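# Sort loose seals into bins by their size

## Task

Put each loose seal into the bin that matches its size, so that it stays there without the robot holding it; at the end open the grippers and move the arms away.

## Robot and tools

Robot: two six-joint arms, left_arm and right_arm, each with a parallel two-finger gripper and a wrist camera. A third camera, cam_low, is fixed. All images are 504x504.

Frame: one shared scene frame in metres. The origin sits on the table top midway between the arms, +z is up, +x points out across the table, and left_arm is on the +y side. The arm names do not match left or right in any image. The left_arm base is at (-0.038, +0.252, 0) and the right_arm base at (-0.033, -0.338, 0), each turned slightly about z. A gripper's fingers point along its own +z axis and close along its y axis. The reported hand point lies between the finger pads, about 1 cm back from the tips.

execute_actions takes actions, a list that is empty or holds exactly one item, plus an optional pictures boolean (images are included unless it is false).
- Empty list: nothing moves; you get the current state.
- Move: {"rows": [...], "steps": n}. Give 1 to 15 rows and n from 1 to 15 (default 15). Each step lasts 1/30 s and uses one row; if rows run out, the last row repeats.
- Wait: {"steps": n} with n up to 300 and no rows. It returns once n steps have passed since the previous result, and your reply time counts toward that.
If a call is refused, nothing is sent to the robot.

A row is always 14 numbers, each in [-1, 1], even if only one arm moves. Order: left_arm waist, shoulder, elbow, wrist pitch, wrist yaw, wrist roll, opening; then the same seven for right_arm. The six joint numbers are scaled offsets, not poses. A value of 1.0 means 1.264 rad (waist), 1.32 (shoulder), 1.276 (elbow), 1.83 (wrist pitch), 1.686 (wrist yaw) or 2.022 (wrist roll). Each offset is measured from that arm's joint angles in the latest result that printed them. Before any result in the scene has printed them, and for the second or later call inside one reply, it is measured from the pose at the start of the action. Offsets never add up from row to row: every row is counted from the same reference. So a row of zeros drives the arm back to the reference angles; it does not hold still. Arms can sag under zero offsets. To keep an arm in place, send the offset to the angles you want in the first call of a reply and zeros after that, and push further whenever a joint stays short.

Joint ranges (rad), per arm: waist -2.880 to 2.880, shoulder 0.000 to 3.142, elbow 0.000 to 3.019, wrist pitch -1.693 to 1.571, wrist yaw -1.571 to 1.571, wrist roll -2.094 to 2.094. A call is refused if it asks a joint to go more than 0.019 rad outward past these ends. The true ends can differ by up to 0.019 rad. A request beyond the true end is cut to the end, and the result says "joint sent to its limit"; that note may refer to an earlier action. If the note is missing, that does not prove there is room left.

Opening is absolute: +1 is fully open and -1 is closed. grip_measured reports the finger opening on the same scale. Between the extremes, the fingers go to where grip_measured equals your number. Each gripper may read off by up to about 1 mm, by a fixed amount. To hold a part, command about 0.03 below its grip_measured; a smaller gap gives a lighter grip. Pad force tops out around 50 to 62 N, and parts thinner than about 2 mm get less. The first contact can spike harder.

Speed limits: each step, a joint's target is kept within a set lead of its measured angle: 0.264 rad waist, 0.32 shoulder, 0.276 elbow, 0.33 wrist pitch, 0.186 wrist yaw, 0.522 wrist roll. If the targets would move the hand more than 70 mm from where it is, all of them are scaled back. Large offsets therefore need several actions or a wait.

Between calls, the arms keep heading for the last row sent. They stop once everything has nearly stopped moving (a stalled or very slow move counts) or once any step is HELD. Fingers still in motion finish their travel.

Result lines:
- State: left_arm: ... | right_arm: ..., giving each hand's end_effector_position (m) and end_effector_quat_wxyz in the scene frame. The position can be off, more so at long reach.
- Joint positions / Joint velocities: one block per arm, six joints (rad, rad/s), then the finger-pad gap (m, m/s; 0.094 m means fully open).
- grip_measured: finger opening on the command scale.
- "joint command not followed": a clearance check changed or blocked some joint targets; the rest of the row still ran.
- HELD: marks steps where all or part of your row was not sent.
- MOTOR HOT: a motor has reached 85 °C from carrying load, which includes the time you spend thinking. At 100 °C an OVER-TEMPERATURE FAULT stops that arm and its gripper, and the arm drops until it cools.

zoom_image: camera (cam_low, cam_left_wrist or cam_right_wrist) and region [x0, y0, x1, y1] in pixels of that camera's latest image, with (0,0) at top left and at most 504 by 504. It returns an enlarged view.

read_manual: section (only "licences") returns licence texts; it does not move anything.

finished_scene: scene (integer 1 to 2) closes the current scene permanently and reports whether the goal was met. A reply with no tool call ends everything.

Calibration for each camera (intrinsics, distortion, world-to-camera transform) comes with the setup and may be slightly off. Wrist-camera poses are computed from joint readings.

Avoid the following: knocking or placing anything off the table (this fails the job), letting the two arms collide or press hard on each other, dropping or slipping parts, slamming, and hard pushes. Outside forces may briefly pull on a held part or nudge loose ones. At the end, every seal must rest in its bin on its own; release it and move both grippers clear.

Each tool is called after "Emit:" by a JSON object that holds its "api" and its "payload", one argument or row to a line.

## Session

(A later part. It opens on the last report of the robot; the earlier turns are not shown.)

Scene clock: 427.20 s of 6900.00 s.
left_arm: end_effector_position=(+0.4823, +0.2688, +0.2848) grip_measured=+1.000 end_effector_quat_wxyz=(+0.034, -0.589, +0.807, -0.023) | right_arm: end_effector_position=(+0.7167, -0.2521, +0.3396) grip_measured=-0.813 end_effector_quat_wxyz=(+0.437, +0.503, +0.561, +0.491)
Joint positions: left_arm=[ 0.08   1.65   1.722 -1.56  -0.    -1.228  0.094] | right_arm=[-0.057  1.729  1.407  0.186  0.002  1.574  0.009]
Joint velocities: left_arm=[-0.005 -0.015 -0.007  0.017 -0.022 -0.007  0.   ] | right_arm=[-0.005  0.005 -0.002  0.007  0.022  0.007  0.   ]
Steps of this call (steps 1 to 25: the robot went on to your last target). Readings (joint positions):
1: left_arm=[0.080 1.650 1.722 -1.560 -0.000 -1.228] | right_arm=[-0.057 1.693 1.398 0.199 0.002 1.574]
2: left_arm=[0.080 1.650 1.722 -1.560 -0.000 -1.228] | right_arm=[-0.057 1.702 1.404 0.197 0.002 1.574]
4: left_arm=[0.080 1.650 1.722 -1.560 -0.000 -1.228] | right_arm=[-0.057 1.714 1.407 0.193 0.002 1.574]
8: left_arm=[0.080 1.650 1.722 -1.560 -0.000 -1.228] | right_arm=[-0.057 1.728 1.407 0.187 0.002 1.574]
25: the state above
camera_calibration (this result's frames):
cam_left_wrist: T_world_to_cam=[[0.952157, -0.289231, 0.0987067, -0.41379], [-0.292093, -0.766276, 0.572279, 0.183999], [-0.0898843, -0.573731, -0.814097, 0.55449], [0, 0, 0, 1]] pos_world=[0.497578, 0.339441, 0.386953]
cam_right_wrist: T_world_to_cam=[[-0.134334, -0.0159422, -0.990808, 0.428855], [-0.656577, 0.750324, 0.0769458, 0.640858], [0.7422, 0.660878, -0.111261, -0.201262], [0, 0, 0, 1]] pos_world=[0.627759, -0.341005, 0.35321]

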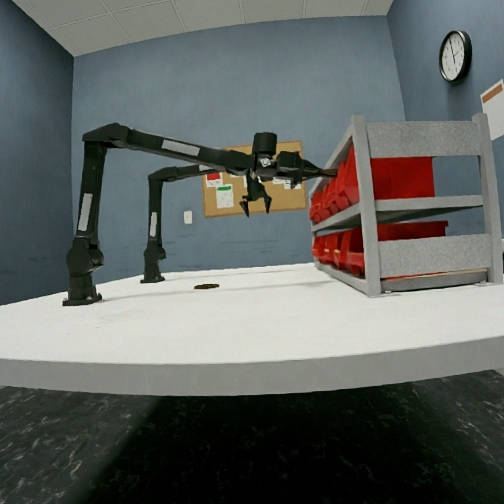

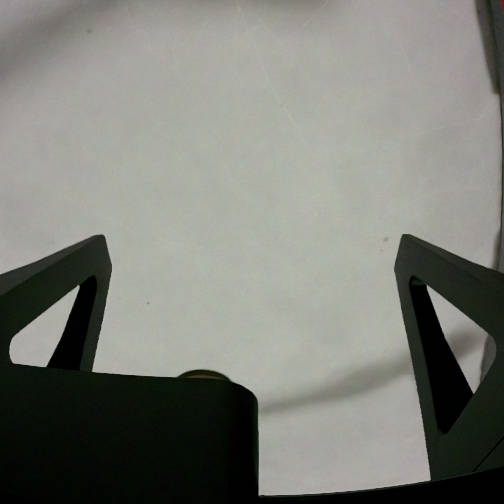

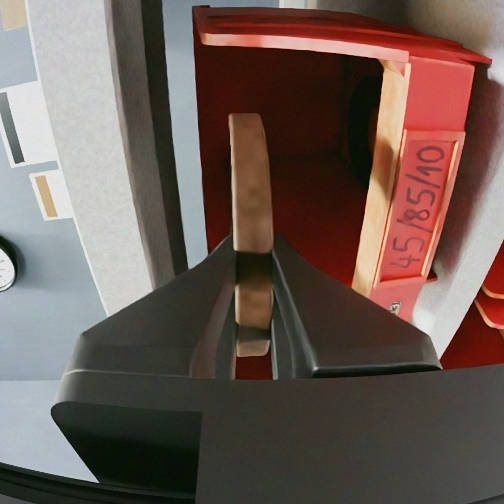

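Emit:
{"api": "execute_actions", "payload": {
  "actions": [
    {"rows":[[0,0,0.004,0,0,0,1,0,0.01,0.04,-0.006,0,0,-0.84],[0,0,0.004,0,0,0,1,0,0.016,0.048,-0.012,0,0,-0.84],[0,0,0.004,0,0,0,1,0,0.021,0.056,-0.018,0,0,-0.84],[0,0,0.004,0,0,0,1,0,0.026,0.064,-0.024,0,0,-0.84],[0,0,0.004,0,0,0,1,0,0.031,0.072,-0.03,0,0,-0.84],[0,0,0.004,0,0,0,1,0,0.036,0.08,-0.036,0,0,-0.84],[0,0,0.004,0,0,0,1,0,0.041,0.089,-0.042,0,0,-0.84],[0,0,0.004,0,0,0,1,0,0.046,0.098,-0.048,0,0,-0.84],[0,0,0.004,0,0,0,1,0,0.05,0.107,-0.054,0,0,-0.84],[0,0,0.004,0,0,0,1,0,0.054,0.116,-0.06,0,0,-0.84],[0,0,0.004,0,0,0,1,0,0.058,0.125,-0.066,0,0,-0.84],[0,0,0.004,0,0,0,1,0,0.062,0.134,-0.071,0,0,-0.84],[0,0,0.004,0,0,0,1,0,0.066,0.143,-0.076,0,0,-0.84],[0,0,0.004,0,0,0,1,0,0.069,0.152,-0.08,0,0,-0.84],[0,0,0.004,0,0,0,1,0,0.071,0.16,-0.08,0,0,-0.84]],"steps":15}
  ],
  "pictures": false
}}

Emit:
{"api": "execute_actions", "payload": {
  "actions": [
    {"steps":20}
  ]
}}

Scene clock: 447.07 s of 6900.00 s.
left_arm: end_effector_position=(+0.4823, +0.2688, +0.2848) grip_measured=+1.000 end_effector_quat_wxyz=(+0.034, -0.589, +0.807, -0.023) | right_arm: end_effector_position=(+0.7446, -0.2489, +0.3346) grip_measured=-0.813 end_effector_quat_wxyz=(+0.419, +0.518, +0.578, +0.471)
Joint positions: left_arm=[ 0.08   1.65   1.722 -1.56  -0.    -1.228  0.094] | right_arm=[-0.057  1.797  1.534  0.057  0.002  1.574  0.009]
Joint velocities: left_arm=[-0.005  0.015 -0.012  0.022  0.022 -0.037  0.   ] | right_arm=[-0.015  0.161  0.295 -0.164 -0.022  0.037 -0.   ]
Steps of this call (steps 1 to 15: the robot went on to your last target; steps 16 to 90: nothing new was sent; then 16.37 s passed at rest; steps 91 to 105: all 15 steps of this action). Readings (joint positions):
91: left_arm=[0.080 1.650 1.722 -1.560 -0.000 -1.228] | right_arm=[-0.057 1.729 1.407 0.186 0.002 1.574]
92: left_arm=[0.080 1.650 1.722 -1.560 -0.000 -1.228] | right_arm=[-0.057 1.729 1.407 0.183 0.002 1.574]
94: left_arm=[0.080 1.650 1.722 -1.560 -0.000 -1.228] | right_arm=[-0.057 1.731 1.415 0.167 0.002 1.574]
98: left_arm=[0.080 1.650 1.722 -1.560 -0.000 -1.228] | right_arm=[-0.057 1.752 1.456 0.127 0.002 1.574]
105: the state above

Scene clock: 447.73 s of 6900.00 s.
left_arm: end_effector_position=(+0.4823, +0.2688, +0.2848) grip_measured=+1.000 end_effector_quat_wxyz=(+0.034, -0.589, +0.807, -0.023) | right_arm: end_effector_position=(+0.7489, -0.2484, +0.3362) grip_measured=-0.813 end_effector_quat_wxyz=(+0.419, +0.518, +0.578, +0.471)
Joint positions: left_arm=[ 0.08   1.65   1.722 -1.56  -0.    -1.228  0.094] | right_arm=[-0.057  1.807  1.553  0.048  0.002  1.574  0.009]
Joint velocities: left_arm=[ 0.005 -0.005 -0.007  0.007 -0.022  0.007  0.   ] | right_arm=[-0.024 -0.005 -0.002 -0.007 -0.007  0.022  0.001]
Steps of this call (steps 1 to 20: the robot went on to your last target). Readings (joint positions):
1: left_arm=[0.080 1.650 1.722 -1.560 -0.000 -1.228] | right_arm=[-0.057 1.802 1.543 0.054 0.002 1.574]
2: left_arm=[0.080 1.650 1.722 -1.560 -0.000 -1.228] | right_arm=[-0.057 1.806 1.548 0.052 0.002 1.574]
4: left_arm=[0.080 1.650 1.722 -1.560 -0.000 -1.228] | right_arm=[-0.057 1.807 1.552 0.050 0.002 1.574]
8: left_arm=[0.080 1.650 1.722 -1.560 -0.000 -1.228] | right_arm=[-0.057 1.807 1.553 0.049 0.002 1.574]
20: the state above
camera_calibration (this result's frames):
cam_left_wrist: T_world_to_cam=[[0.952157, -0.289231, 0.0987067, -0.41379], [-0.292093, -0.766276, 0.572279, 0.183999], [-0.0898843, -0.573731, -0.814097, 0.55449], [0, 0, 0, 1]] pos_world=[0.497578, 0.339441, 0.386953]
cam_right_wrist: T_world_to_cam=[[-0.203402, -0.0239387, -0.978803, 0.475554], [-0.649788, 0.75111, 0.11666, 0.641269], [0.732396, 0.659743, -0.168332, -0.201821], [0, 0, 0, 1]] pos_world=[0.661231, -0.33713, 0.35669]

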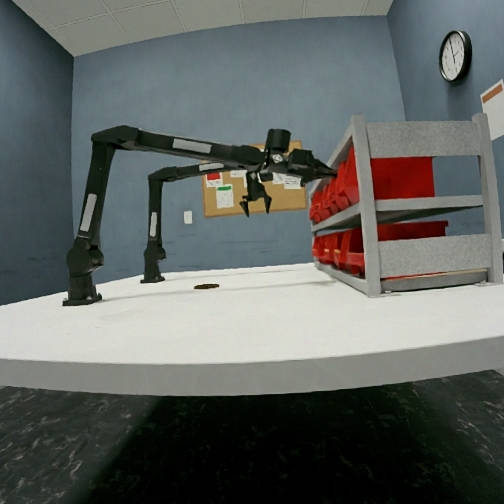

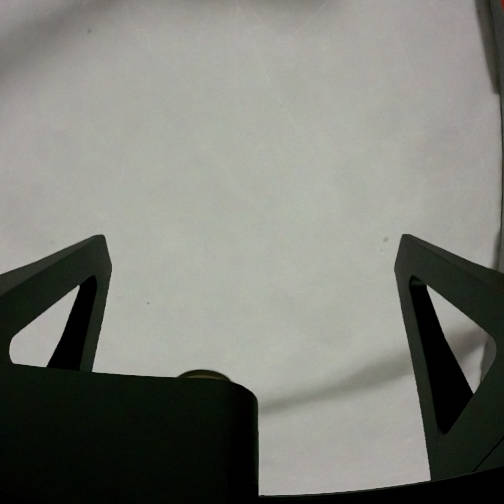

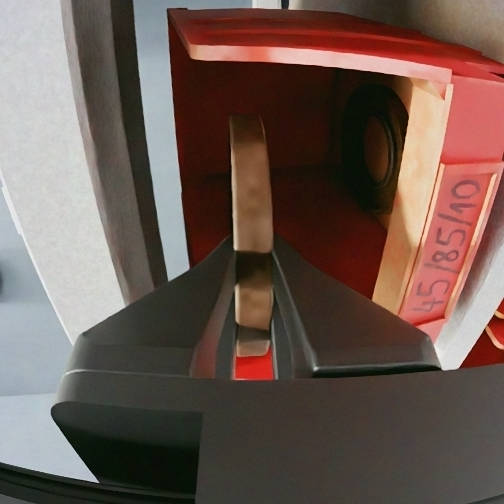

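Emit:
{"api": "execute_actions", "payload": {
  "actions": [
    {"rows":[[0,0,0.004,0,0,0,1,0,0.012,0.04,-0.005,0,0,-0.84],[0,0,0.004,0,0,0,1,0,0.018,0.048,-0.011,0,0,-0.84],[0,0,0.004,0,0,0,1,0,0.024,0.056,-0.017,0,0,-0.84],[0,0,0.004,0,0,0,1,0,0.03,0.065,-0.023,0,0,-0.84],[0,0,0.004,0,0,0,1,0,0.036,0.074,-0.029,0,0,-0.84],[0,0,0.004,0,0,0,1,0,0.041,0.083,-0.034,0,0,-0.84],[0,0,0.004,0,0,0,1,0,0.046,0.092,-0.039,0,0,-0.84],[0,0,0.004,0,0,0,1,0,0.051,0.101,-0.044,0,0,-0.84],[0,0,0.004,0,0,0,1,0,0.056,0.11,-0.049,0,0,-0.84],[0,0,0.004,0,0,0,1,0,0.061,0.12,-0.054,0,0,-0.84],[0,0,0.004,0,0,0,1,0,0.066,0.13,-0.059,0,0,-0.84],[0,0,0.004,0,0,0,1,0,0.071,0.139,-0.064,0,0,-0.84],[0,0,0.004,0,0,0,1,0,0.076,0.148,-0.069,0,0,-0.84],[0,0,0.004,0,0,0,1,0,0.081,0.157,-0.074,0,0,-0.84],[0,0,0.004,0,0,0,1,0,0.086,0.166,-0.078,0,0,-0.84]],"steps":15}
  ],
  "pictures": false
}}

Emit:
{"api": "execute_actions", "payload": {
  "actions": [
    {"steps":20}
  ]
}}

Scene clock: 459.03 s of 6900.00 s.
left_arm: end_effector_position=(+0.4823, +0.2688, +0.2848) grip_measured=+1.000 end_effector_quat_wxyz=(+0.034, -0.589, +0.807, -0.023) | right_arm: end_effector_position=(+0.7775, -0.2451, +0.3275) grip_measured=-0.813 end_effector_quat_wxyz=(+0.403, +0.531, +0.593, +0.452)
Joint positions: left_arm=[ 0.08   1.65   1.722 -1.56  -0.    -1.228  0.094] | right_arm=[-0.057  1.888  1.687 -0.07   0.002  1.574  0.009]
Joint velocities: left_arm=[-0.005 -0.005 -0.007  0.012  0.007  0.022  0.   ] | right_arm=[-0.015  0.2    0.335 -0.222  0.051  0.037  0.   ]
Steps of this call (steps 1 to 15: the robot went on to your last target; steps 16 to 90: nothing new was sent; then 7.80 s passed at rest; steps 91 to 105: all 15 steps of this action). Readings (joint positions):
91: left_arm=[0.080 1.650 1.722 -1.560 -0.000 -1.228] | right_arm=[-0.057 1.807 1.553 0.048 0.002 1.574]
92: left_arm=[0.080 1.650 1.722 -1.560 -0.000 -1.228] | right_arm=[-0.057 1.807 1.553 0.046 0.002 1.574]
94: left_arm=[0.080 1.650 1.722 -1.560 -0.000 -1.228] | right_arm=[-0.057 1.810 1.561 0.031 0.002 1.574]
98: left_arm=[0.080 1.650 1.722 -1.560 -0.000 -1.228] | right_arm=[-0.057 1.835 1.605 -0.006 0.002 1.574]
105: the state above

Scene clock: 459.70 s of 6900.00 s.
left_arm: end_effector_position=(+0.4823, +0.2688, +0.2848) grip_measured=+1.000 end_effector_quat_wxyz=(+0.034, -0.589, +0.807, -0.023) | right_arm: end_effector_position=(+0.7820, -0.2446, +0.3218) grip_measured=-0.813 end_effector_quat_wxyz=(+0.399, +0.534, +0.596, +0.448)
Joint positions: left_arm=[ 0.08   1.65   1.722 -1.56  -0.    -1.228  0.094] | right_arm=[-0.057  1.904  1.705 -0.086  0.002  1.574  0.009]
Joint velocities: left_arm=[-0.015 -0.015 -0.017 -0.002  0.007  0.051  0.   ] | right_arm=[ 0.005 -0.024  0.022  0.007 -0.081 -0.037 -0.001]
Steps of this call (steps 1 to 20: the robot went on to your last target). Readings (joint positions):
1: left_arm=[0.080 1.650 1.722 -1.560 -0.000 -1.228] | right_arm=[-0.057 1.894 1.697 -0.077 0.002 1.574]
2: left_arm=[0.080 1.650 1.722 -1.560 -0.000 -1.228] | right_arm=[-0.057 1.898 1.703 -0.080 0.002 1.574]
4: left_arm=[0.080 1.650 1.722 -1.560 -0.000 -1.228] | right_arm=[-0.057 1.902 1.705 -0.083 0.002 1.574]
8: left_arm=[0.080 1.650 1.722 -1.560 -0.000 -1.228] | right_arm=[-0.057 1.904 1.705 -0.086 0.002 1.574]
20: the state above
camera_calibration (this result's frames):
cam_left_wrist: T_world_to_cam=[[0.952157, -0.289231, 0.0987067, -0.41379], [-0.292093, -0.766276, 0.572279, 0.183999], [-0.0898843, -0.573731, -0.814097, 0.55449], [0, 0, 0, 1]] pos_world=[0.497578, 0.339441, 0.386953]
cam_right_wrist: T_world_to_cam=[[-0.279103, -0.0327033, -0.959704, 0.519178], [-0.638976, 0.752362, 0.160191, 0.639424], [0.716806, 0.657938, -0.230883, -0.19914], [0, 0, 0, 1]] pos_world=[0.696225, -0.333078, 0.349849]

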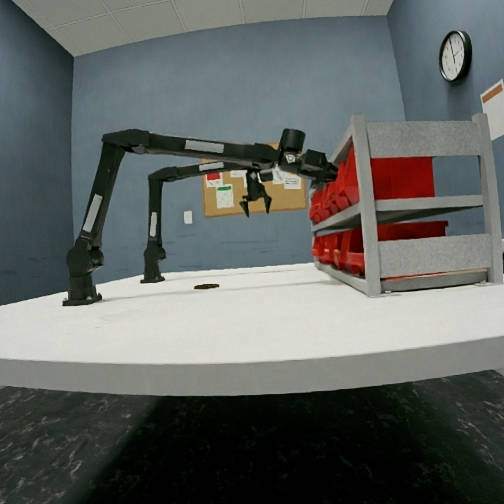

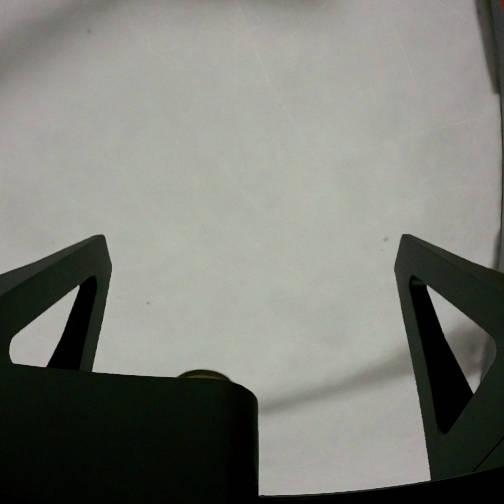

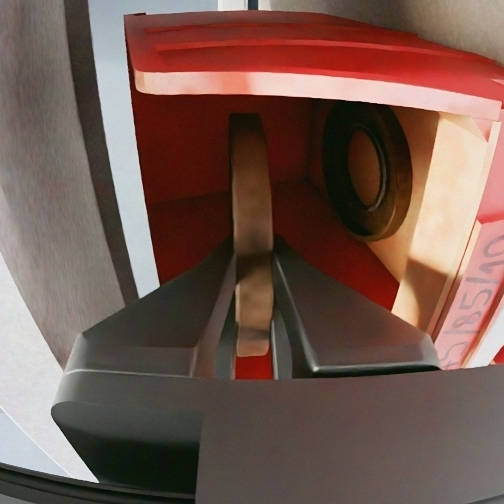

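Emit:
{"api": "execute_actions", "payload": {
  "actions": [
    {"rows":[[0,0,0.004,0,0,0,1,0,0,0.03,0,0,0,-0.8],[0,0,0.004,0,0,0,1,0,0,0.03,0,0,0,-0.76],[0,0,0.004,0,0,0,1,0,0,0.03,0,0,0,-0.72],[0,0,0.004,0,0,0,1,0,0,0.03,0,0,0,-0.68],[0,0,0.004,0,0,0,1,0,0,0.03,0,0,0,-0.64],[0,0,0.004,0,0,0,1,0,0,0.03,0,0,0,-0.6]],"steps":15}
  ]
}}

Scene clock: 467.13 s of 6900.00 s.
left_arm: end_effector_position=(+0.4823, +0.2688, +0.2848) grip_measured=+1.000 end_effector_quat_wxyz=(+0.034, -0.589, +0.807, -0.023) | right_arm: end_effector_position=(+0.7820, -0.2446, +0.3218) grip_measured=-0.602 end_effector_quat_wxyz=(+0.399, +0.534, +0.596, +0.448)
Joint positions: left_arm=[ 0.08   1.65   1.722 -1.56  -0.    -1.228  0.094] | right_arm=[-0.057  1.904  1.705 -0.086  0.002  1.574  0.019]
Joint velocities: left_arm=[-0.015  0.005 -0.002  0.012 -0.007  0.022  0.   ] | right_arm=[-0.005  0.015  0.012 -0.007  0.007 -0.037  0.   ]
Steps of this call (steps 1 to 15: the robot went on to your last target; steps 16 to 90: nothing new was sent; then 3.93 s passed at rest; steps 91 to 105: all 15 steps of this action). Readings (joint positions):
91: left_arm=[0.080 1.650 1.722 -1.560 -0.000 -1.228] | right_arm=[-0.057 1.904 1.705 -0.086 0.002 1.574]
92: left_arm=[0.080 1.650 1.722 -1.560 -0.000 -1.228] | right_arm=[-0.057 1.904 1.705 -0.086 0.002 1.574]
94: left_arm=[0.080 1.650 1.722 -1.560 -0.000 -1.228] | right_arm=[-0.057 1.904 1.705 -0.086 0.002 1.574]
98: left_arm=[0.080 1.650 1.722 -1.560 -0.000 -1.228] | right_arm=[-0.057 1.904 1.705 -0.086 0.002 1.574]
105: the state above
camera_calibration (this result's frames):
cam_left_wrist: T_world_to_cam=[[0.952157, -0.289231, 0.0987067, -0.41379], [-0.292093, -0.766276, 0.572279, 0.183999], [-0.0898843, -0.573731, -0.814097, 0.55449], [0, 0, 0, 1]] pos_world=[0.497578, 0.339441, 0.386953]
cam_right_wrist: T_world_to_cam=[[-0.279103, -0.0327033, -0.959704, 0.519178], [-0.638976, 0.752362, 0.160191, 0.639424], [0.716806, 0.657938, -0.230883, -0.19914], [0, 0, 0, 1]] pos_world=[0.696225, -0.333078, 0.349849]

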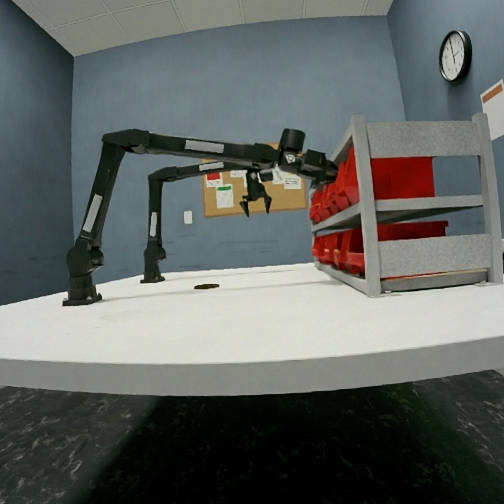

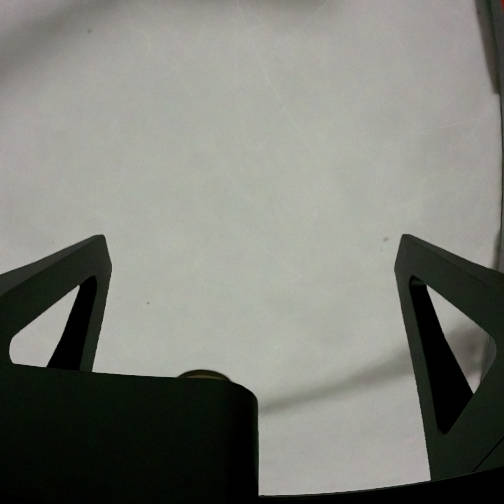

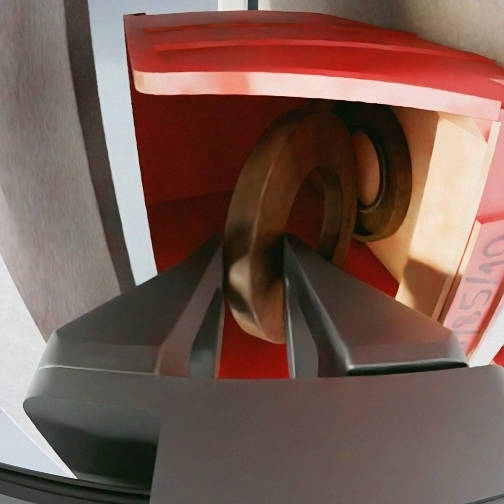

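Emit:
{"api": "execute_actions", "payload": {
  "actions": [
    {"rows":[[0,0,0.004,0,0,0,1,0,0,0.03,0,0,0,-0.56],[0,0,0.004,0,0,0,1,0,0,0.03,0,0,0,-0.52],[0,0,0.004,0,0,0,1,0,0,0.03,0,0,0,-0.48],[0,0,0.004,0,0,0,1,0,0,0.03,0,0,0,-0.44]],"steps":15}
  ]
}}

Scene clock: 472.93 s of 6900.00 s.
left_arm: end_effector_position=(+0.4823, +0.2688, +0.2848) grip_measured=+1.000 end_effector_quat_wxyz=(+0.034, -0.589, +0.807, -0.023) | right_arm: end_effector_position=(+0.7820, -0.2446, +0.3218) grip_measured=-0.442 end_effector_quat_wxyz=(+0.399, +0.534, +0.596, +0.448)
Joint positions: left_arm=[ 0.08   1.65   1.722 -1.56  -0.    -1.228  0.094] | right_arm=[-0.057  1.904  1.705 -0.086  0.002  1.574  0.026]
Joint velocities: left_arm=[-0.005  0.005 -0.017 -0.017 -0.066  0.007  0.   ] | right_arm=[-0.015  0.005  0.002 -0.002 -0.066 -0.007 -0.   ]
Steps of this call (steps 1 to 15: the robot went on to your last target; steps 16 to 90: nothing new was sent; then 2.30 s passed at rest; steps 91 to 105: all 15 steps of this action). Readings (joint positions):
91: left_arm=[0.080 1.650 1.722 -1.560 -0.000 -1.228] | right_arm=[-0.057 1.904 1.705 -0.086 0.002 1.574]
92: left_arm=[0.080 1.650 1.722 -1.560 -0.000 -1.228] | right_arm=[-0.057 1.904 1.705 -0.086 0.002 1.574]
94: left_arm=[0.080 1.650 1.722 -1.560 -0.000 -1.228] | right_arm=[-0.057 1.904 1.705 -0.086 0.002 1.574]
98: left_arm=[0.080 1.650 1.722 -1.560 -0.000 -1.228] | right_arm=[-0.057 1.904 1.705 -0.086 0.002 1.574]
105: the state above
camera_calibration (this result's frames):
cam_left_wrist: T_world_to_cam=[[0.952157, -0.289231, 0.0987067, -0.41379], [-0.292093, -0.766276, 0.572279, 0.183999], [-0.0898843, -0.573731, -0.814097, 0.55449], [0, 0, 0, 1]] pos_world=[0.497578, 0.339441, 0.386953]
cam_right_wrist: T_world_to_cam=[[-0.279103, -0.0327033, -0.959704, 0.519178], [-0.638976, 0.752362, 0.160191, 0.639424], [0.716806, 0.657938, -0.230883, -0.19914], [0, 0, 0, 1]] pos_world=[0.696225, -0.333078, 0.349849]

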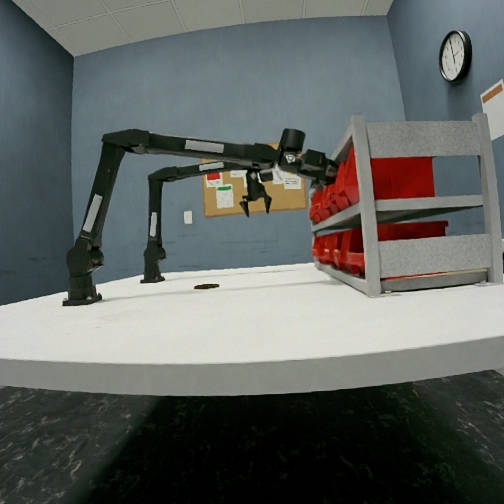

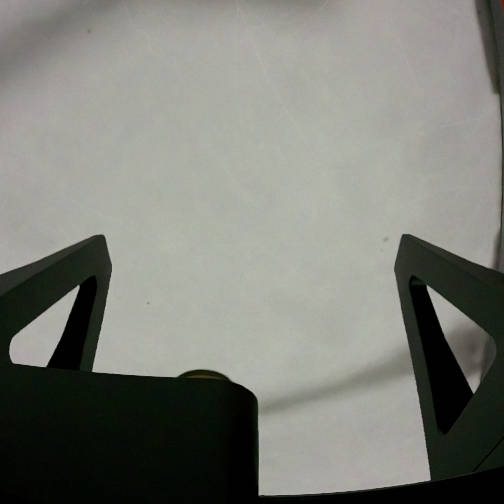

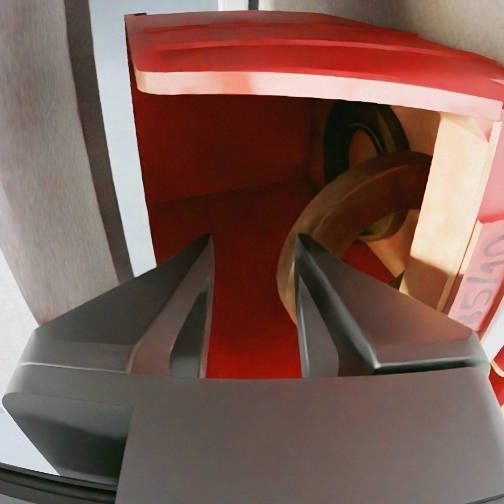

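Emit:
{"api": "execute_actions", "payload": {
  "actions": []
}}

Emit:
{"api": "zoom_image", "payload": {
  "camera": "cam_right_wrist",
  "region": [240, 100, 504, 364]
}}

Scene clock: 477.90 s of 6900.00 s.
left_arm: end_effector_position=(+0.4823, +0.2688, +0.2848) grip_measured=+1.000 end_effector_quat_wxyz=(+0.034, -0.589, +0.807, -0.023) | right_arm: end_effector_position=(+0.7820, -0.2446, +0.3218) grip_measured=-0.442 end_effector_quat_wxyz=(+0.399, +0.534, +0.596, +0.448)
Joint positions: left_arm=[ 0.08   1.65   1.722 -1.56  -0.    -1.228  0.094] | right_arm=[-0.057  1.904  1.705 -0.086  0.002  1.574  0.026]
Joint velocities: left_arm=[-0.005 -0.005 -0.002  0.007 -0.051 -0.007  0.   ] | right_arm=[ 0.005 -0.015  0.002 -0.017 -0.022 -0.081  0.   ]
Steps of this call (steps 1 to 15: the robot went on to your last target; steps 16 to 130: nothing new was sent; then 0.63 s passed at rest). Readings (joint positions):
1: left_arm=[0.080 1.650 1.722 -1.560 -0.000 -1.228] | right_arm=[-0.057 1.904 1.705 -0.086 0.002 1.574]
2: left_arm=[0.080 1.650 1.722 -1.560 -0.000 -1.228] | right_arm=[-0.057 1.904 1.705 -0.086 0.002 1.574]
4: left_arm=[0.080 1.650 1.722 -1.560 -0.000 -1.228] | right_arm=[-0.057 1.904 1.705 -0.086 0.002 1.574]
8: left_arm=[0.080 1.650 1.722 -1.560 -0.000 -1.228] | right_arm=[-0.057 1.904 1.705 -0.086 0.002 1.574]
130: the state above
All arms were judged still, so your last target was given up. Only a new action makes them travel on or press farther. Fingers that are still opening or closing keep moving.
camera_calibration (this result's frames):
cam_left_wrist: T_world_to_cam=[[0.952157, -0.289231, 0.0987067, -0.41379], [-0.292093, -0.766276, 0.572279, 0.183999], [-0.0898843, -0.573731, -0.814097, 0.55449], [0, 0, 0, 1]] pos_world=[0.497578, 0.339441, 0.386953]
cam_right_wrist: T_world_to_cam=[[-0.279103, -0.0327033, -0.959704, 0.519178], [-0.638976, 0.752362, 0.160191, 0.639424], [0.716806, 0.657938, -0.230883, -0.19914], [0, 0, 0, 1]] pos_world=[0.696225, -0.333078, 0.349849]

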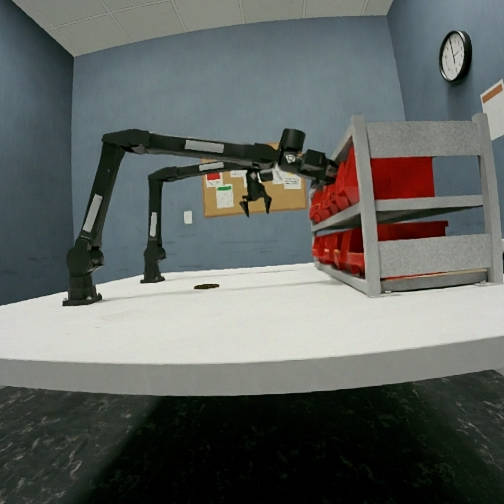

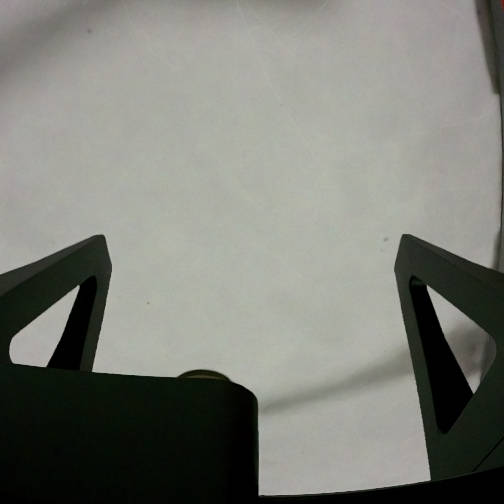

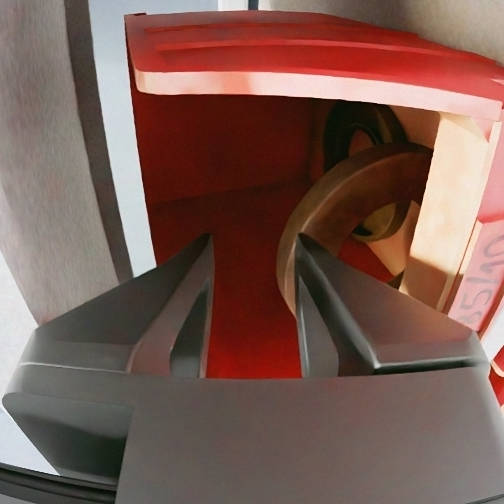

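Region (240, 100, 504, 364) of cam_right_wrist's 504x504 image, scaled by 1.909, with more detail than that image has.

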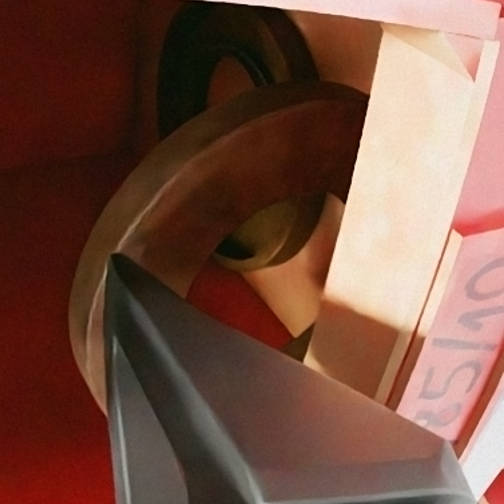

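Emit:
{"api": "execute_actions", "payload": {
  "actions": [
    {"rows":[[0,0,0.004,0,0,0,1,0,0.012,0.042,-0.002,0,0,-0.46],[0,0,0.004,0,0,0,1,0,0.016,0.047,-0.005,0,0,-0.46],[0,0,0.004,0,0,0,1,0,0.02,0.052,-0.008,0,0,-0.46],[0,0,0.004,0,0,0,1,0,0.023,0.057,-0.011,0,0,-0.46],[0,0,0.004,0,0,0,1,0,0.026,0.063,-0.014,0,0,-0.46],[0,0,0.004,0,0,0,1,0,0.029,0.069,-0.017,0,0,-0.46],[0,0,0.004,0,0,0,1,0,0.032,0.075,-0.02,0,0,-0.46],[0,0,0.004,0,0,0,1,0,0.035,0.081,-0.023,0,0,-0.46],[0,0,0.004,0,0,0,1,0,0.038,0.087,-0.026,0,0,-0.46],[0,0,0.004,0,0,0,1,0,0.041,0.093,-0.028,0,0,-0.46]],"steps":15}
  ],
  "pictures": false
}}

Emit:
{"api": "execute_actions", "payload": {
  "actions": [
    {"steps":20}
  ]
}}

Scene clock: 494.20 s of 6900.00 s.
left_arm: end_effector_position=(+0.4823, +0.2688, +0.2848) grip_measured=+1.000 end_effector_quat_wxyz=(+0.034, -0.589, +0.807, -0.023) | right_arm: end_effector_position=(+0.7927, -0.2434, +0.3298) grip_measured=-0.458 end_effector_quat_wxyz=(+0.398, +0.535, +0.597, +0.447)
Joint positions: left_arm=[ 0.08   1.65   1.722 -1.56  -0.    -1.228  0.094] | right_arm=[-0.057  1.929  1.768 -0.126  0.002  1.575  0.025]
Joint velocities: left_arm=[-0.005 -0.005 -0.002 -0.007 -0.022  0.022  0.   ] | right_arm=[-0.005  0.024  0.027  0.012 -0.066 -0.022  0.001]
Steps of this call (steps 1 to 90: nothing new was sent; then 12.80 s passed at rest; steps 91 to 105: all 15 steps of this action). Readings (joint positions):
91: left_arm=[0.080 1.650 1.722 -1.560 -0.000 -1.228] | right_arm=[-0.057 1.904 1.705 -0.086 0.002 1.574]
92: left_arm=[0.080 1.650 1.722 -1.560 -0.000 -1.228] | right_arm=[-0.057 1.904 1.706 -0.086 0.002 1.574]
94: left_arm=[0.080 1.650 1.722 -1.560 -0.000 -1.228] | right_arm=[-0.057 1.905 1.711 -0.091 0.002 1.574]
98: left_arm=[0.080 1.650 1.722 -1.560 -0.000 -1.228] | right_arm=[-0.057 1.914 1.741 -0.108 0.002 1.574]
105: the state above

Scene clock: 494.87 s of 6900.00 s.
left_arm: end_effector_position=(+0.4823, +0.2688, +0.2848) grip_measured=+1.000 end_effector_quat_wxyz=(+0.034, -0.589, +0.807, -0.023) | right_arm: end_effector_position=(+0.7931, -0.2433, +0.3288) grip_measured=-0.458 end_effector_quat_wxyz=(+0.397, +0.535, +0.597, +0.447)
Joint positions: left_arm=[ 0.08   1.65   1.722 -1.56  -0.    -1.228  0.094] | right_arm=[-0.057  1.931  1.768 -0.126  0.002  1.575  0.025]
Joint velocities: left_arm=[-0.015 -0.015  0.012 -0.002 -0.037 -0.022  0.   ] | right_arm=[-0.005 -0.005 -0.002  0.002  0.007 -0.051  0.001]
Steps of this call (steps 1 to 15: the robot went on to your last target; steps 16 to 20: nothing new was sent). Readings (joint positions):
1: left_arm=[0.080 1.650 1.722 -1.560 -0.000 -1.228] | right_arm=[-0.057 1.930 1.768 -0.126 0.002 1.575]
2: left_arm=[0.080 1.650 1.722 -1.560 -0.000 -1.228] | right_arm=[-0.057 1.930 1.768 -0.126 0.002 1.575]
4: left_arm=[0.080 1.650 1.722 -1.560 -0.000 -1.228] | right_arm=[-0.057 1.931 1.768 -0.126 0.002 1.575]
8: left_arm=[0.080 1.650 1.722 -1.560 -0.000 -1.228] | right_arm=[-0.057 1.931 1.768 -0.126 0.002 1.575]
20: the state above
All arms were judged still, so your last target was given up. Only a new action makes them travel on or press farther. Fingers that are still opening or closing keep moving.
camera_calibration (this result's frames):
cam_left_wrist: T_world_to_cam=[[0.952157, -0.289231, 0.0987067, -0.41379], [-0.292093, -0.766276, 0.572279, 0.183999], [-0.0898843, -0.573731, -0.814097, 0.55449], [0, 0, 0, 1]] pos_world=[0.497578, 0.339441, 0.386953]
cam_right_wrist: T_world_to_cam=[[-0.283593, -0.032071, -0.958408, 0.532349], [-0.637703, 0.752728, 0.163508, 0.642443], [0.716177, 0.65755, -0.23392, -0.204845], [0, 0, 0, 1]] pos_world=[0.707364, -0.331816, 0.357246]

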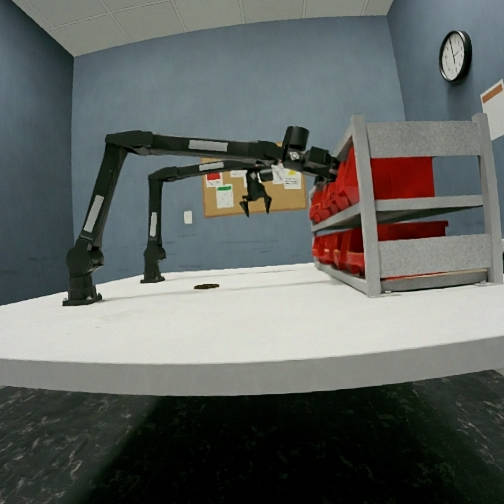

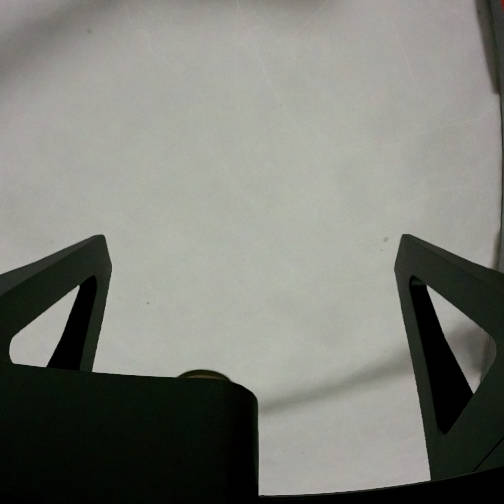

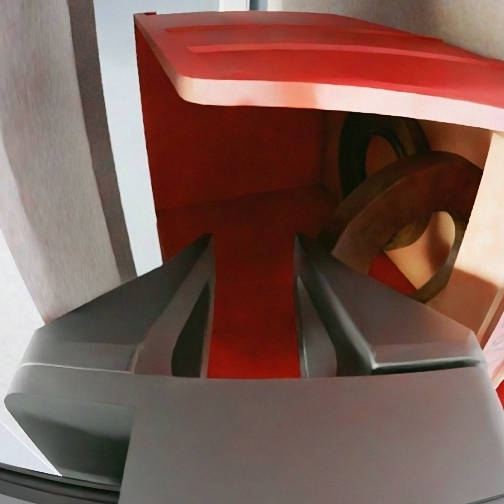

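Emit:
{"api": "execute_actions", "payload": {
  "actions": [
    {"rows":[[0,0,0.004,0,0,0,1,0,-0.01,0.02,0,0,0,-0.6],[0,0,0.004,0,0,0,1,0,-0.014,0.01,0,0,0,-0.75],[0,0,0.004,0,0,0,1,0,-0.02,-0.005,0.005,0,0,-0.9],[0,0,0.004,0,0,0,1,0,-0.026,-0.02,0.013,0,0,-0.9],[0,0,0.004,0,0,0,1,0,-0.033,-0.033,0.02,0,0,-0.9],[0,0,0.004,0,0,0,1,0,-0.04,-0.046,0.028,0,0,-0.9],[0,0,0.004,0,0,0,1,0,-0.047,-0.059,0.036,0,0,-0.9],[0,0,0.004,0,0,0,1,0,-0.054,-0.072,0.044,0,0,-0.9],[0,0,0.004,0,0,0,1,0,-0.061,-0.085,0.052,0,0,-0.9],[0,0,0.004,0,0,0,1,0,-0.068,-0.098,0.06,0,0,-0.9],[0,0,0.004,0,0,0,1,0,-0.075,-0.111,0.068,0,0,-0.9],[0,0,0.004,0,0,0,1,0,-0.081,-0.124,0.075,0,0,-0.9],[0,0,0.004,0,0,0,1,0,-0.087,-0.137,0.082,0,0,-0.9],[0,0,0.004,0,0,0,1,0,-0.092,-0.15,0.089,0,0,-0.9],[0,0,0.004,0,0,0,1,0,-0.096,-0.163,0.095,0,0,-0.9]],"steps":15}
  ],
  "pictures": false
}}

Emit:
{"api": "execute_actions", "payload": {
  "actions": [
    {"steps":20}
  ]
}}

Scene clock: 510.10 s of 6900.00 s.
left_arm: end_effector_position=(+0.4823, +0.2688, +0.2848) grip_measured=+1.000 end_effector_quat_wxyz=(+0.034, -0.589, +0.807, -0.023) | right_arm: end_effector_position=(+0.7582, -0.2474, +0.3233) grip_measured=-0.898 end_effector_quat_wxyz=(+0.409, +0.527, +0.587, +0.459)
Joint positions: left_arm=[ 0.08   1.65   1.722 -1.56  -0.    -1.228  0.094] | right_arm=[-0.057  1.839  1.589  0.003  0.002  1.575  0.005]
Joint velocities: left_arm=[-0.005  0.005 -0.002 -0.002  0.037  0.022  0.   ] | right_arm=[-0.005 -0.269 -0.447  0.339 -0.022 -0.037 -0.   ]
Steps of this call (steps 1 to 90: nothing new was sent; then 11.73 s passed at rest; steps 91 to 105: all 15 steps of this action). Readings (joint positions):
91: left_arm=[0.080 1.650 1.722 -1.560 -0.000 -1.228] | right_arm=[-0.057 1.931 1.768 -0.126 0.002 1.575]
92: left_arm=[0.080 1.650 1.722 -1.560 -0.000 -1.228] | right_arm=[-0.057 1.931 1.768 -0.126 0.002 1.575]
94: left_arm=[0.080 1.650 1.722 -1.560 -0.000 -1.228] | right_arm=[-0.057 1.929 1.765 -0.125 0.002 1.575]
98: left_arm=[0.080 1.650 1.722 -1.560 -0.000 -1.228] | right_arm=[-0.057 1.902 1.706 -0.090 0.002 1.575]
105: the state above

Scene clock: 510.77 s of 6900.00 s.
left_arm: end_effector_position=(+0.4823, +0.2688, +0.2848) grip_measured=+1.000 end_effector_quat_wxyz=(+0.034, -0.589, +0.807, -0.023) | right_arm: end_effector_position=(+0.7518, -0.2481, +0.3293) grip_measured=-0.898 end_effector_quat_wxyz=(+0.414, +0.523, +0.583, +0.465)
Joint positions: left_arm=[ 0.08   1.65   1.722 -1.56  -0.    -1.228  0.094] | right_arm=[-0.057  1.819  1.564  0.027  0.002  1.575  0.005]
Joint velocities: left_arm=[-0.015 -0.005 -0.007 -0.012 -0.051  0.007  0.   ] | right_arm=[-0.024 -0.005  0.012  0.002 -0.022  0.037 -0.001]
Steps of this call (steps 1 to 20: the robot went on to your last target). Readings (joint positions):
1: left_arm=[0.080 1.650 1.722 -1.560 -0.000 -1.228] | right_arm=[-0.057 1.830 1.576 0.012 0.002 1.575]
2: left_arm=[0.080 1.650 1.722 -1.560 -0.000 -1.228] | right_arm=[-0.057 1.825 1.568 0.017 0.002 1.575]
4: left_arm=[0.080 1.650 1.722 -1.560 -0.000 -1.228] | right_arm=[-0.057 1.820 1.564 0.022 0.002 1.575]
8: left_arm=[0.080 1.650 1.722 -1.560 -0.000 -1.228] | right_arm=[-0.057 1.819 1.564 0.027 0.002 1.575]
20: the state above
camera_calibration (this result's frames):
cam_left_wrist: T_world_to_cam=[[0.952157, -0.289231, 0.0987067, -0.41379], [-0.292093, -0.766276, 0.572279, 0.183999], [-0.0898843, -0.573731, -0.814097, 0.55449], [0, 0, 0, 1]] pos_world=[0.497578, 0.339441, 0.386953]
cam_right_wrist: T_world_to_cam=[[-0.224254, -0.0252008, -0.974205, 0.483218], [-0.646697, 0.751687, 0.12942, 0.637363], [0.729036, 0.659039, -0.184866, -0.197473], [0, 0, 0, 1]] pos_world=[0.664509, -0.336778, 0.35176]

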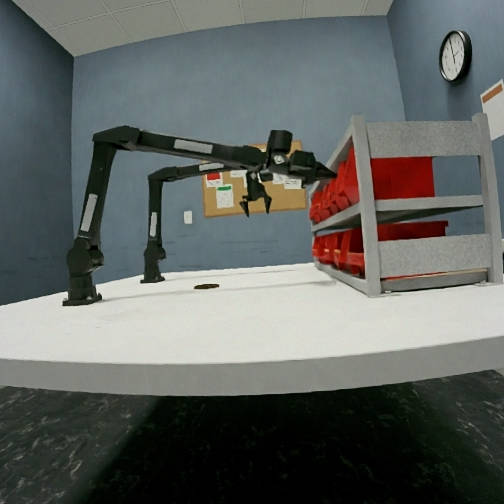

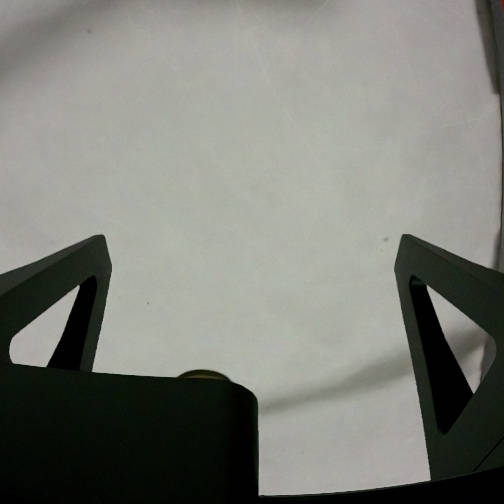

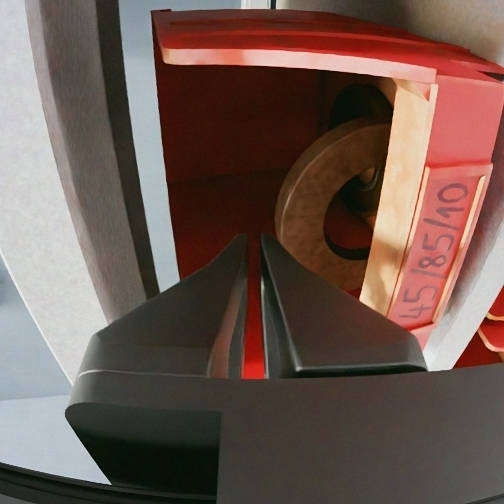

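Emit:
{"api": "execute_actions", "payload": {
  "actions": [
    {"rows":[[0,0,0.004,0,0,0,1,0,0,0,-0.01,0,0,-0.95],[0,0,0.004,0,0,0,1,0,0,0.01,-0.02,0,0,-0.95],[0,0,0.004,0,0,0,1,0,0.005,0.02,-0.03,0,0,-0.95],[0,0,0.004,0,0,0,1,0,0.01,0.03,-0.04,0,0,-0.95],[0,0,0.004,0,0,0,1,0,0.015,0.038,-0.052,0,0,-0.95]],"steps":12}
  ],
  "pictures": false
}}

Scene clock: 523.90 s of 6900.00 s.
left_arm: end_effector_position=(+0.4823, +0.2688, +0.2848) grip_measured=+1.000 end_effector_quat_wxyz=(+0.034, -0.589, +0.807, -0.023) | right_arm: end_effector_position=(+0.7465, -0.2487, +0.3094) grip_measured=-0.948 end_effector_quat_wxyz=(+0.392, +0.539, +0.602, +0.440)
Joint positions: left_arm=[ 0.08   1.65   1.722 -1.56  -0.    -1.228  0.094] | right_arm=[-0.057  1.819  1.564 -0.056  0.002  1.575  0.002]
Joint velocities: left_arm=[-0.015 -0.005 -0.007 -0.012  0.081  0.066  0.   ] | right_arm=[-0.005 -0.005  0.007  0.007 -0.037 -0.022 -0.   ]
Steps of this call (steps 1 to 15: the robot went on to your last target; steps 16 to 90: nothing new was sent; then 9.73 s passed at rest; steps 91 to 102: all 12 steps of this action). Readings (joint positions):
91: left_arm=[0.080 1.650 1.722 -1.560 -0.000 -1.228] | right_arm=[-0.057 1.819 1.564 0.026 0.002 1.575]
92: left_arm=[0.080 1.650 1.722 -1.560 -0.000 -1.228] | right_arm=[-0.057 1.819 1.564 0.020 0.002 1.575]
94: left_arm=[0.080 1.650 1.722 -1.560 -0.000 -1.228] | right_arm=[-0.057 1.819 1.564 -0.004 0.002 1.575]
98: left_arm=[0.080 1.650 1.722 -1.560 -0.000 -1.228] | right_arm=[-0.057 1.819 1.564 -0.051 0.002 1.575]
102: the state above

Emit:
{"api": "execute_actions", "payload": {
  "actions": [
    {"rows":[[0,0,0.004,0,0,0,1,0,0.02,0.04,-0.006,0,0,-0.95],[0,0,0.004,0,0,0,1,0,0.027,0.048,-0.009,0,0,-0.95],[0,0,0.004,0,0,0,1,0,0.034,0.057,-0.012,0,0,-0.95],[0,0,0.004,0,0,0,1,0,0.041,0.067,-0.015,0,0,-0.95],[0,0,0.004,0,0,0,1,0,0.048,0.077,-0.018,0,0,-0.95],[0,0,0.004,0,0,0,1,0,0.054,0.087,-0.021,0,0,-0.95],[0,0,0.004,0,0,0,1,0,0.06,0.097,-0.024,0,0,-0.95],[0,0,0.004,0,0,0,1,0,0.066,0.108,-0.027,0,0,-0.95],[0,0,0.004,0,0,0,1,0,0.072,0.119,-0.03,0,0,-0.95],[0,0,0.004,0,0,0,1,0,0.078,0.13,-0.032,0,0,-0.95],[0,0,0.004,0,0,0,1,0,0.084,0.141,-0.034,0,0,-0.95],[0,0,0.004,0,0,0,1,0,0.09,0.152,-0.036,0,0,-0.95],[0,0,0.004,0,0,0,1,0,0.096,0.163,-0.038,0,0,-0.95],[0,0,0.004,0,0,0,1,0,0.102,0.173,-0.04,0,0,-0.95],[0,0,0.004,0,0,0,1,0,0.107,0.183,-0.042,0,0,-0.95]],"steps":15}
  ],
  "pictures": false
}}

Emit:
{"api": "execute_actions", "payload": {
  "actions": [
    {"steps":25}
  ]
}}

Scene clock: 537.43 s of 6900.00 s.
left_arm: end_effector_position=(+0.4823, +0.2688, +0.2848) grip_measured=+1.000 end_effector_quat_wxyz=(+0.034, -0.589, +0.807, -0.023) | right_arm: end_effector_position=(+0.7859, -0.2442, +0.3099) grip_measured=-0.948 end_effector_quat_wxyz=(+0.390, +0.540, +0.603, +0.439)
Joint positions: left_arm=[ 0.08   1.65   1.722 -1.56  -0.    -1.228  0.094] | right_arm=[-0.057  1.923  1.722 -0.115  0.002  1.575  0.002]
Joint velocities: left_arm=[-0.005  0.005 -0.012  0.002 -0.022  0.022  0.   ] | right_arm=[ 0.015  0.249  0.369 -0.105 -0.081 -0.037  0.   ]
Steps of this call (steps 1 to 15: the robot went on to your last target; steps 16 to 90: nothing new was sent; then 10.03 s passed at rest; steps 91 to 105: all 15 steps of this action). Readings (joint positions):
91: left_arm=[0.080 1.650 1.722 -1.560 -0.000 -1.228] | right_arm=[-0.057 1.819 1.564 -0.057 0.002 1.575]
92: left_arm=[0.080 1.650 1.722 -1.560 -0.000 -1.228] | right_arm=[-0.057 1.820 1.565 -0.058 0.002 1.575]
94: left_arm=[0.080 1.650 1.722 -1.560 -0.000 -1.228] | right_arm=[-0.057 1.826 1.576 -0.065 0.002 1.575]
98: left_arm=[0.080 1.650 1.722 -1.560 -0.000 -1.228] | right_arm=[-0.057 1.859 1.628 -0.084 0.002 1.575]
105: the state above

Scene clock: 538.27 s of 6900.00 s.
left_arm: end_effector_position=(+0.4823, +0.2688, +0.2848) grip_measured=+1.000 end_effector_quat_wxyz=(+0.034, -0.589, +0.807, -0.023) | right_arm: end_effector_position=(+0.7915, -0.2435, +0.3089) grip_measured=-0.948 end_effector_quat_wxyz=(+0.390, +0.540, +0.603, +0.438)
Joint positions: left_arm=[ 0.08   1.65   1.722 -1.56  -0.    -1.228  0.094] | right_arm=[-0.057  1.938  1.744 -0.122  0.002  1.575  0.002]
Joint velocities: left_arm=[-0.015  0.015 -0.017  0.002 -0.007 -0.037  0.   ] | right_arm=[ 0.005  0.005 -0.002  0.012 -0.051  0.051 -0.001]
Steps of this call (steps 1 to 25: the robot went on to your last target). Readings (joint positions):
1: left_arm=[0.080 1.650 1.722 -1.560 -0.000 -1.228] | right_arm=[-0.057 1.930 1.733 -0.117 0.002 1.575]
2: left_arm=[0.080 1.650 1.722 -1.560 -0.000 -1.228] | right_arm=[-0.057 1.935 1.739 -0.118 0.002 1.575]
4: left_arm=[0.080 1.650 1.722 -1.560 -0.000 -1.228] | right_arm=[-0.057 1.938 1.743 -0.120 0.002 1.575]
8: left_arm=[0.080 1.650 1.722 -1.560 -0.000 -1.228] | right_arm=[-0.057 1.938 1.743 -0.122 0.002 1.575]
25: the state above
camera_calibration (this result's frames):
cam_left_wrist: T_world_to_cam=[[0.952157, -0.289231, 0.0987067, -0.41379], [-0.292093, -0.766276, 0.572279, 0.183999], [-0.0898843, -0.573731, -0.814097, 0.55449], [0, 0, 0, 1]] pos_world=[0.497578, 0.339441, 0.386953]
cam_right_wrist: T_world_to_cam=[[-0.309272, -0.035044, -0.950328, 0.529897], [-0.633105, 0.753261, 0.178259, 0.63673], [0.709597, 0.656788, -0.255149, -0.196624], [0, 0, 0, 1]] pos_world=[0.706523, -0.331914, 0.339905]

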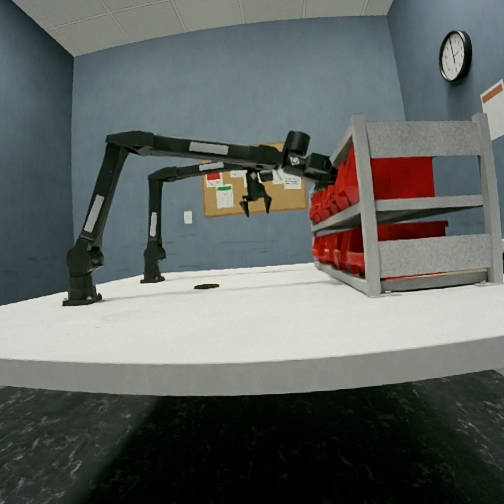

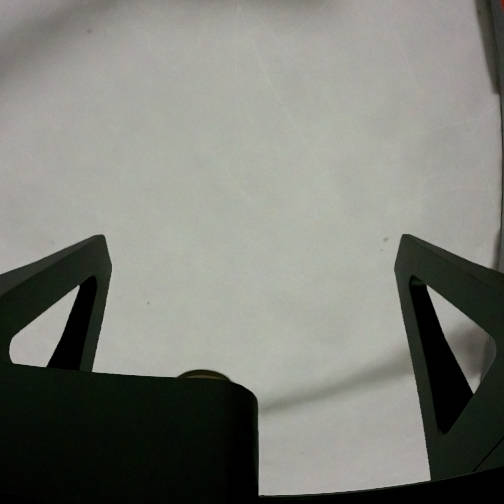

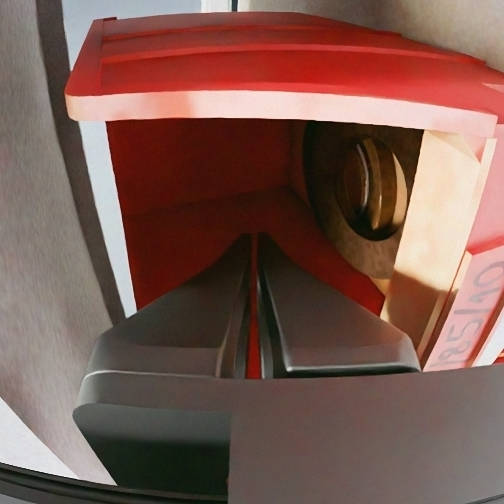

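Emit:
{"api": "execute_actions", "payload": {
  "actions": [
    {"rows":[[0,0,0.004,0,0,0,1,0,-0.015,0,0.01,0,0,-0.95],[0,0,0.004,0,0,0,1,0,-0.026,-0.012,0.018,0,0,-0.95],[0,0,0.004,0,0,0,1,0,-0.037,-0.028,0.027,0,0,-0.95],[0,0,0.004,0,0,0,1,0,-0.048,-0.046,0.036,0,0,-0.95],[0,0,0.004,0,0,0,1,0,-0.059,-0.065,0.045,0,0,-0.95],[0,0,0.004,0,0,0,1,0,-0.07,-0.085,0.055,0,0,-0.95],[0,0,0.004,0,0,0,1,0,-0.081,-0.105,0.065,0,0,-0.95],[0,0,0.004,0,0,0,1,0,-0.092,-0.125,0.075,0,0,-0.95],[0,0,0.004,0,0,0,1,0,-0.103,-0.145,0.085,0,0,-0.95],[0,0,0.004,0,0,0,1,0,-0.114,-0.165,0.095,0,0,-0.95],[0,0,0.004,0,0,0,1,0,-0.125,-0.185,0.105,0,0,-0.95],[0,0,0.004,0,0,0,1,0,-0.136,-0.205,0.115,0,0,-0.95],[0,0,0.004,0,0,0,1,0,-0.148,-0.225,0.125,0,0,-0.95],[0,0,0.004,0,0,0,1,0,-0.159,-0.245,0.134,0,0,-0.95],[0,0,0.004,0,0,0,1,0,-0.17,-0.264,0.142,0,0,-0.95]],"steps":15}
  ],
  "pictures": false
}}

Emit:
{"api": "execute_actions", "payload": {
  "actions": [
    {"steps":15}
  ],
  "pictures": false
}}

Scene clock: 552.83 s of 6900.00 s.
left_arm: end_effector_position=(+0.4823, +0.2688, +0.2848) grip_measured=+1.000 end_effector_quat_wxyz=(+0.034, -0.589, +0.807, -0.023) | right_arm: end_effector_position=(+0.7253, -0.2512, +0.3185) grip_measured=-0.948 end_effector_quat_wxyz=(+0.415, +0.522, +0.582, +0.466)
Joint positions: left_arm=[ 0.08   1.65   1.722 -1.56  -0.    -1.228  0.094] | right_arm=[-0.057  1.759  1.449  0.086  0.002  1.575  0.002]
Joint velocities: left_arm=[-0.005 -0.015 -0.012 -0.022  0.066 -0.066  0.   ] | right_arm=[-0.005 -0.503 -0.691  0.481 -0.022 -0.007  0.   ]
Steps of this call (steps 1 to 15: the robot went on to your last target; steps 16 to 90: nothing new was sent; then 11.07 s passed at rest; steps 91 to 105: all 15 steps of this action). Readings (joint positions):
91: left_arm=[0.080 1.650 1.722 -1.560 -0.000 -1.228] | right_arm=[-0.057 1.938 1.744 -0.122 0.002 1.575]
92: left_arm=[0.080 1.650 1.722 -1.560 -0.000 -1.228] | right_arm=[-0.057 1.937 1.742 -0.118 0.002 1.575]
94: left_arm=[0.080 1.650 1.722 -1.560 -0.000 -1.228] | right_arm=[-0.057 1.927 1.720 -0.098 0.002 1.575]
98: left_arm=[0.080 1.650 1.722 -1.560 -0.000 -1.228] | right_arm=[-0.057 1.875 1.626 -0.038 0.002 1.575]
105: the state above

Scene clock: 553.33 s of 6900.00 s.
left_arm: end_effector_position=(+0.4823, +0.2688, +0.2848) grip_measured=+1.000 end_effector_quat_wxyz=(+0.034, -0.589, +0.807, -0.023) | right_arm: end_effector_position=(+0.7122, -0.2527, +0.3334) grip_measured=-0.948 end_effector_quat_wxyz=(+0.424, +0.514, +0.574, +0.476)
Joint positions: left_arm=[ 0.08   1.65   1.722 -1.56  -0.    -1.228  0.094] | right_arm=[-0.057  1.717  1.41   0.12   0.002  1.575  0.002]
Joint velocities: left_arm=[-0.005  0.005  0.017 -0.012 -0.007 -0.037  0.   ] | right_arm=[ 0.005 -0.015 -0.012  0.002 -0.022  0.066 -0.001]
Steps of this call (steps 1 to 15: the robot went on to your last target). Readings (joint positions):
1: left_arm=[0.080 1.650 1.722 -1.560 -0.000 -1.228] | right_arm=[-0.057 1.744 1.429 0.098 0.002 1.575]
2: left_arm=[0.080 1.650 1.722 -1.560 -0.000 -1.228] | right_arm=[-0.057 1.732 1.417 0.104 0.002 1.575]
4: left_arm=[0.080 1.650 1.722 -1.560 -0.000 -1.228] | right_arm=[-0.057 1.721 1.410 0.112 0.002 1.575]
8: left_arm=[0.080 1.650 1.722 -1.560 -0.000 -1.228] | right_arm=[-0.057 1.717 1.410 0.120 0.002 1.575]
15: the state above


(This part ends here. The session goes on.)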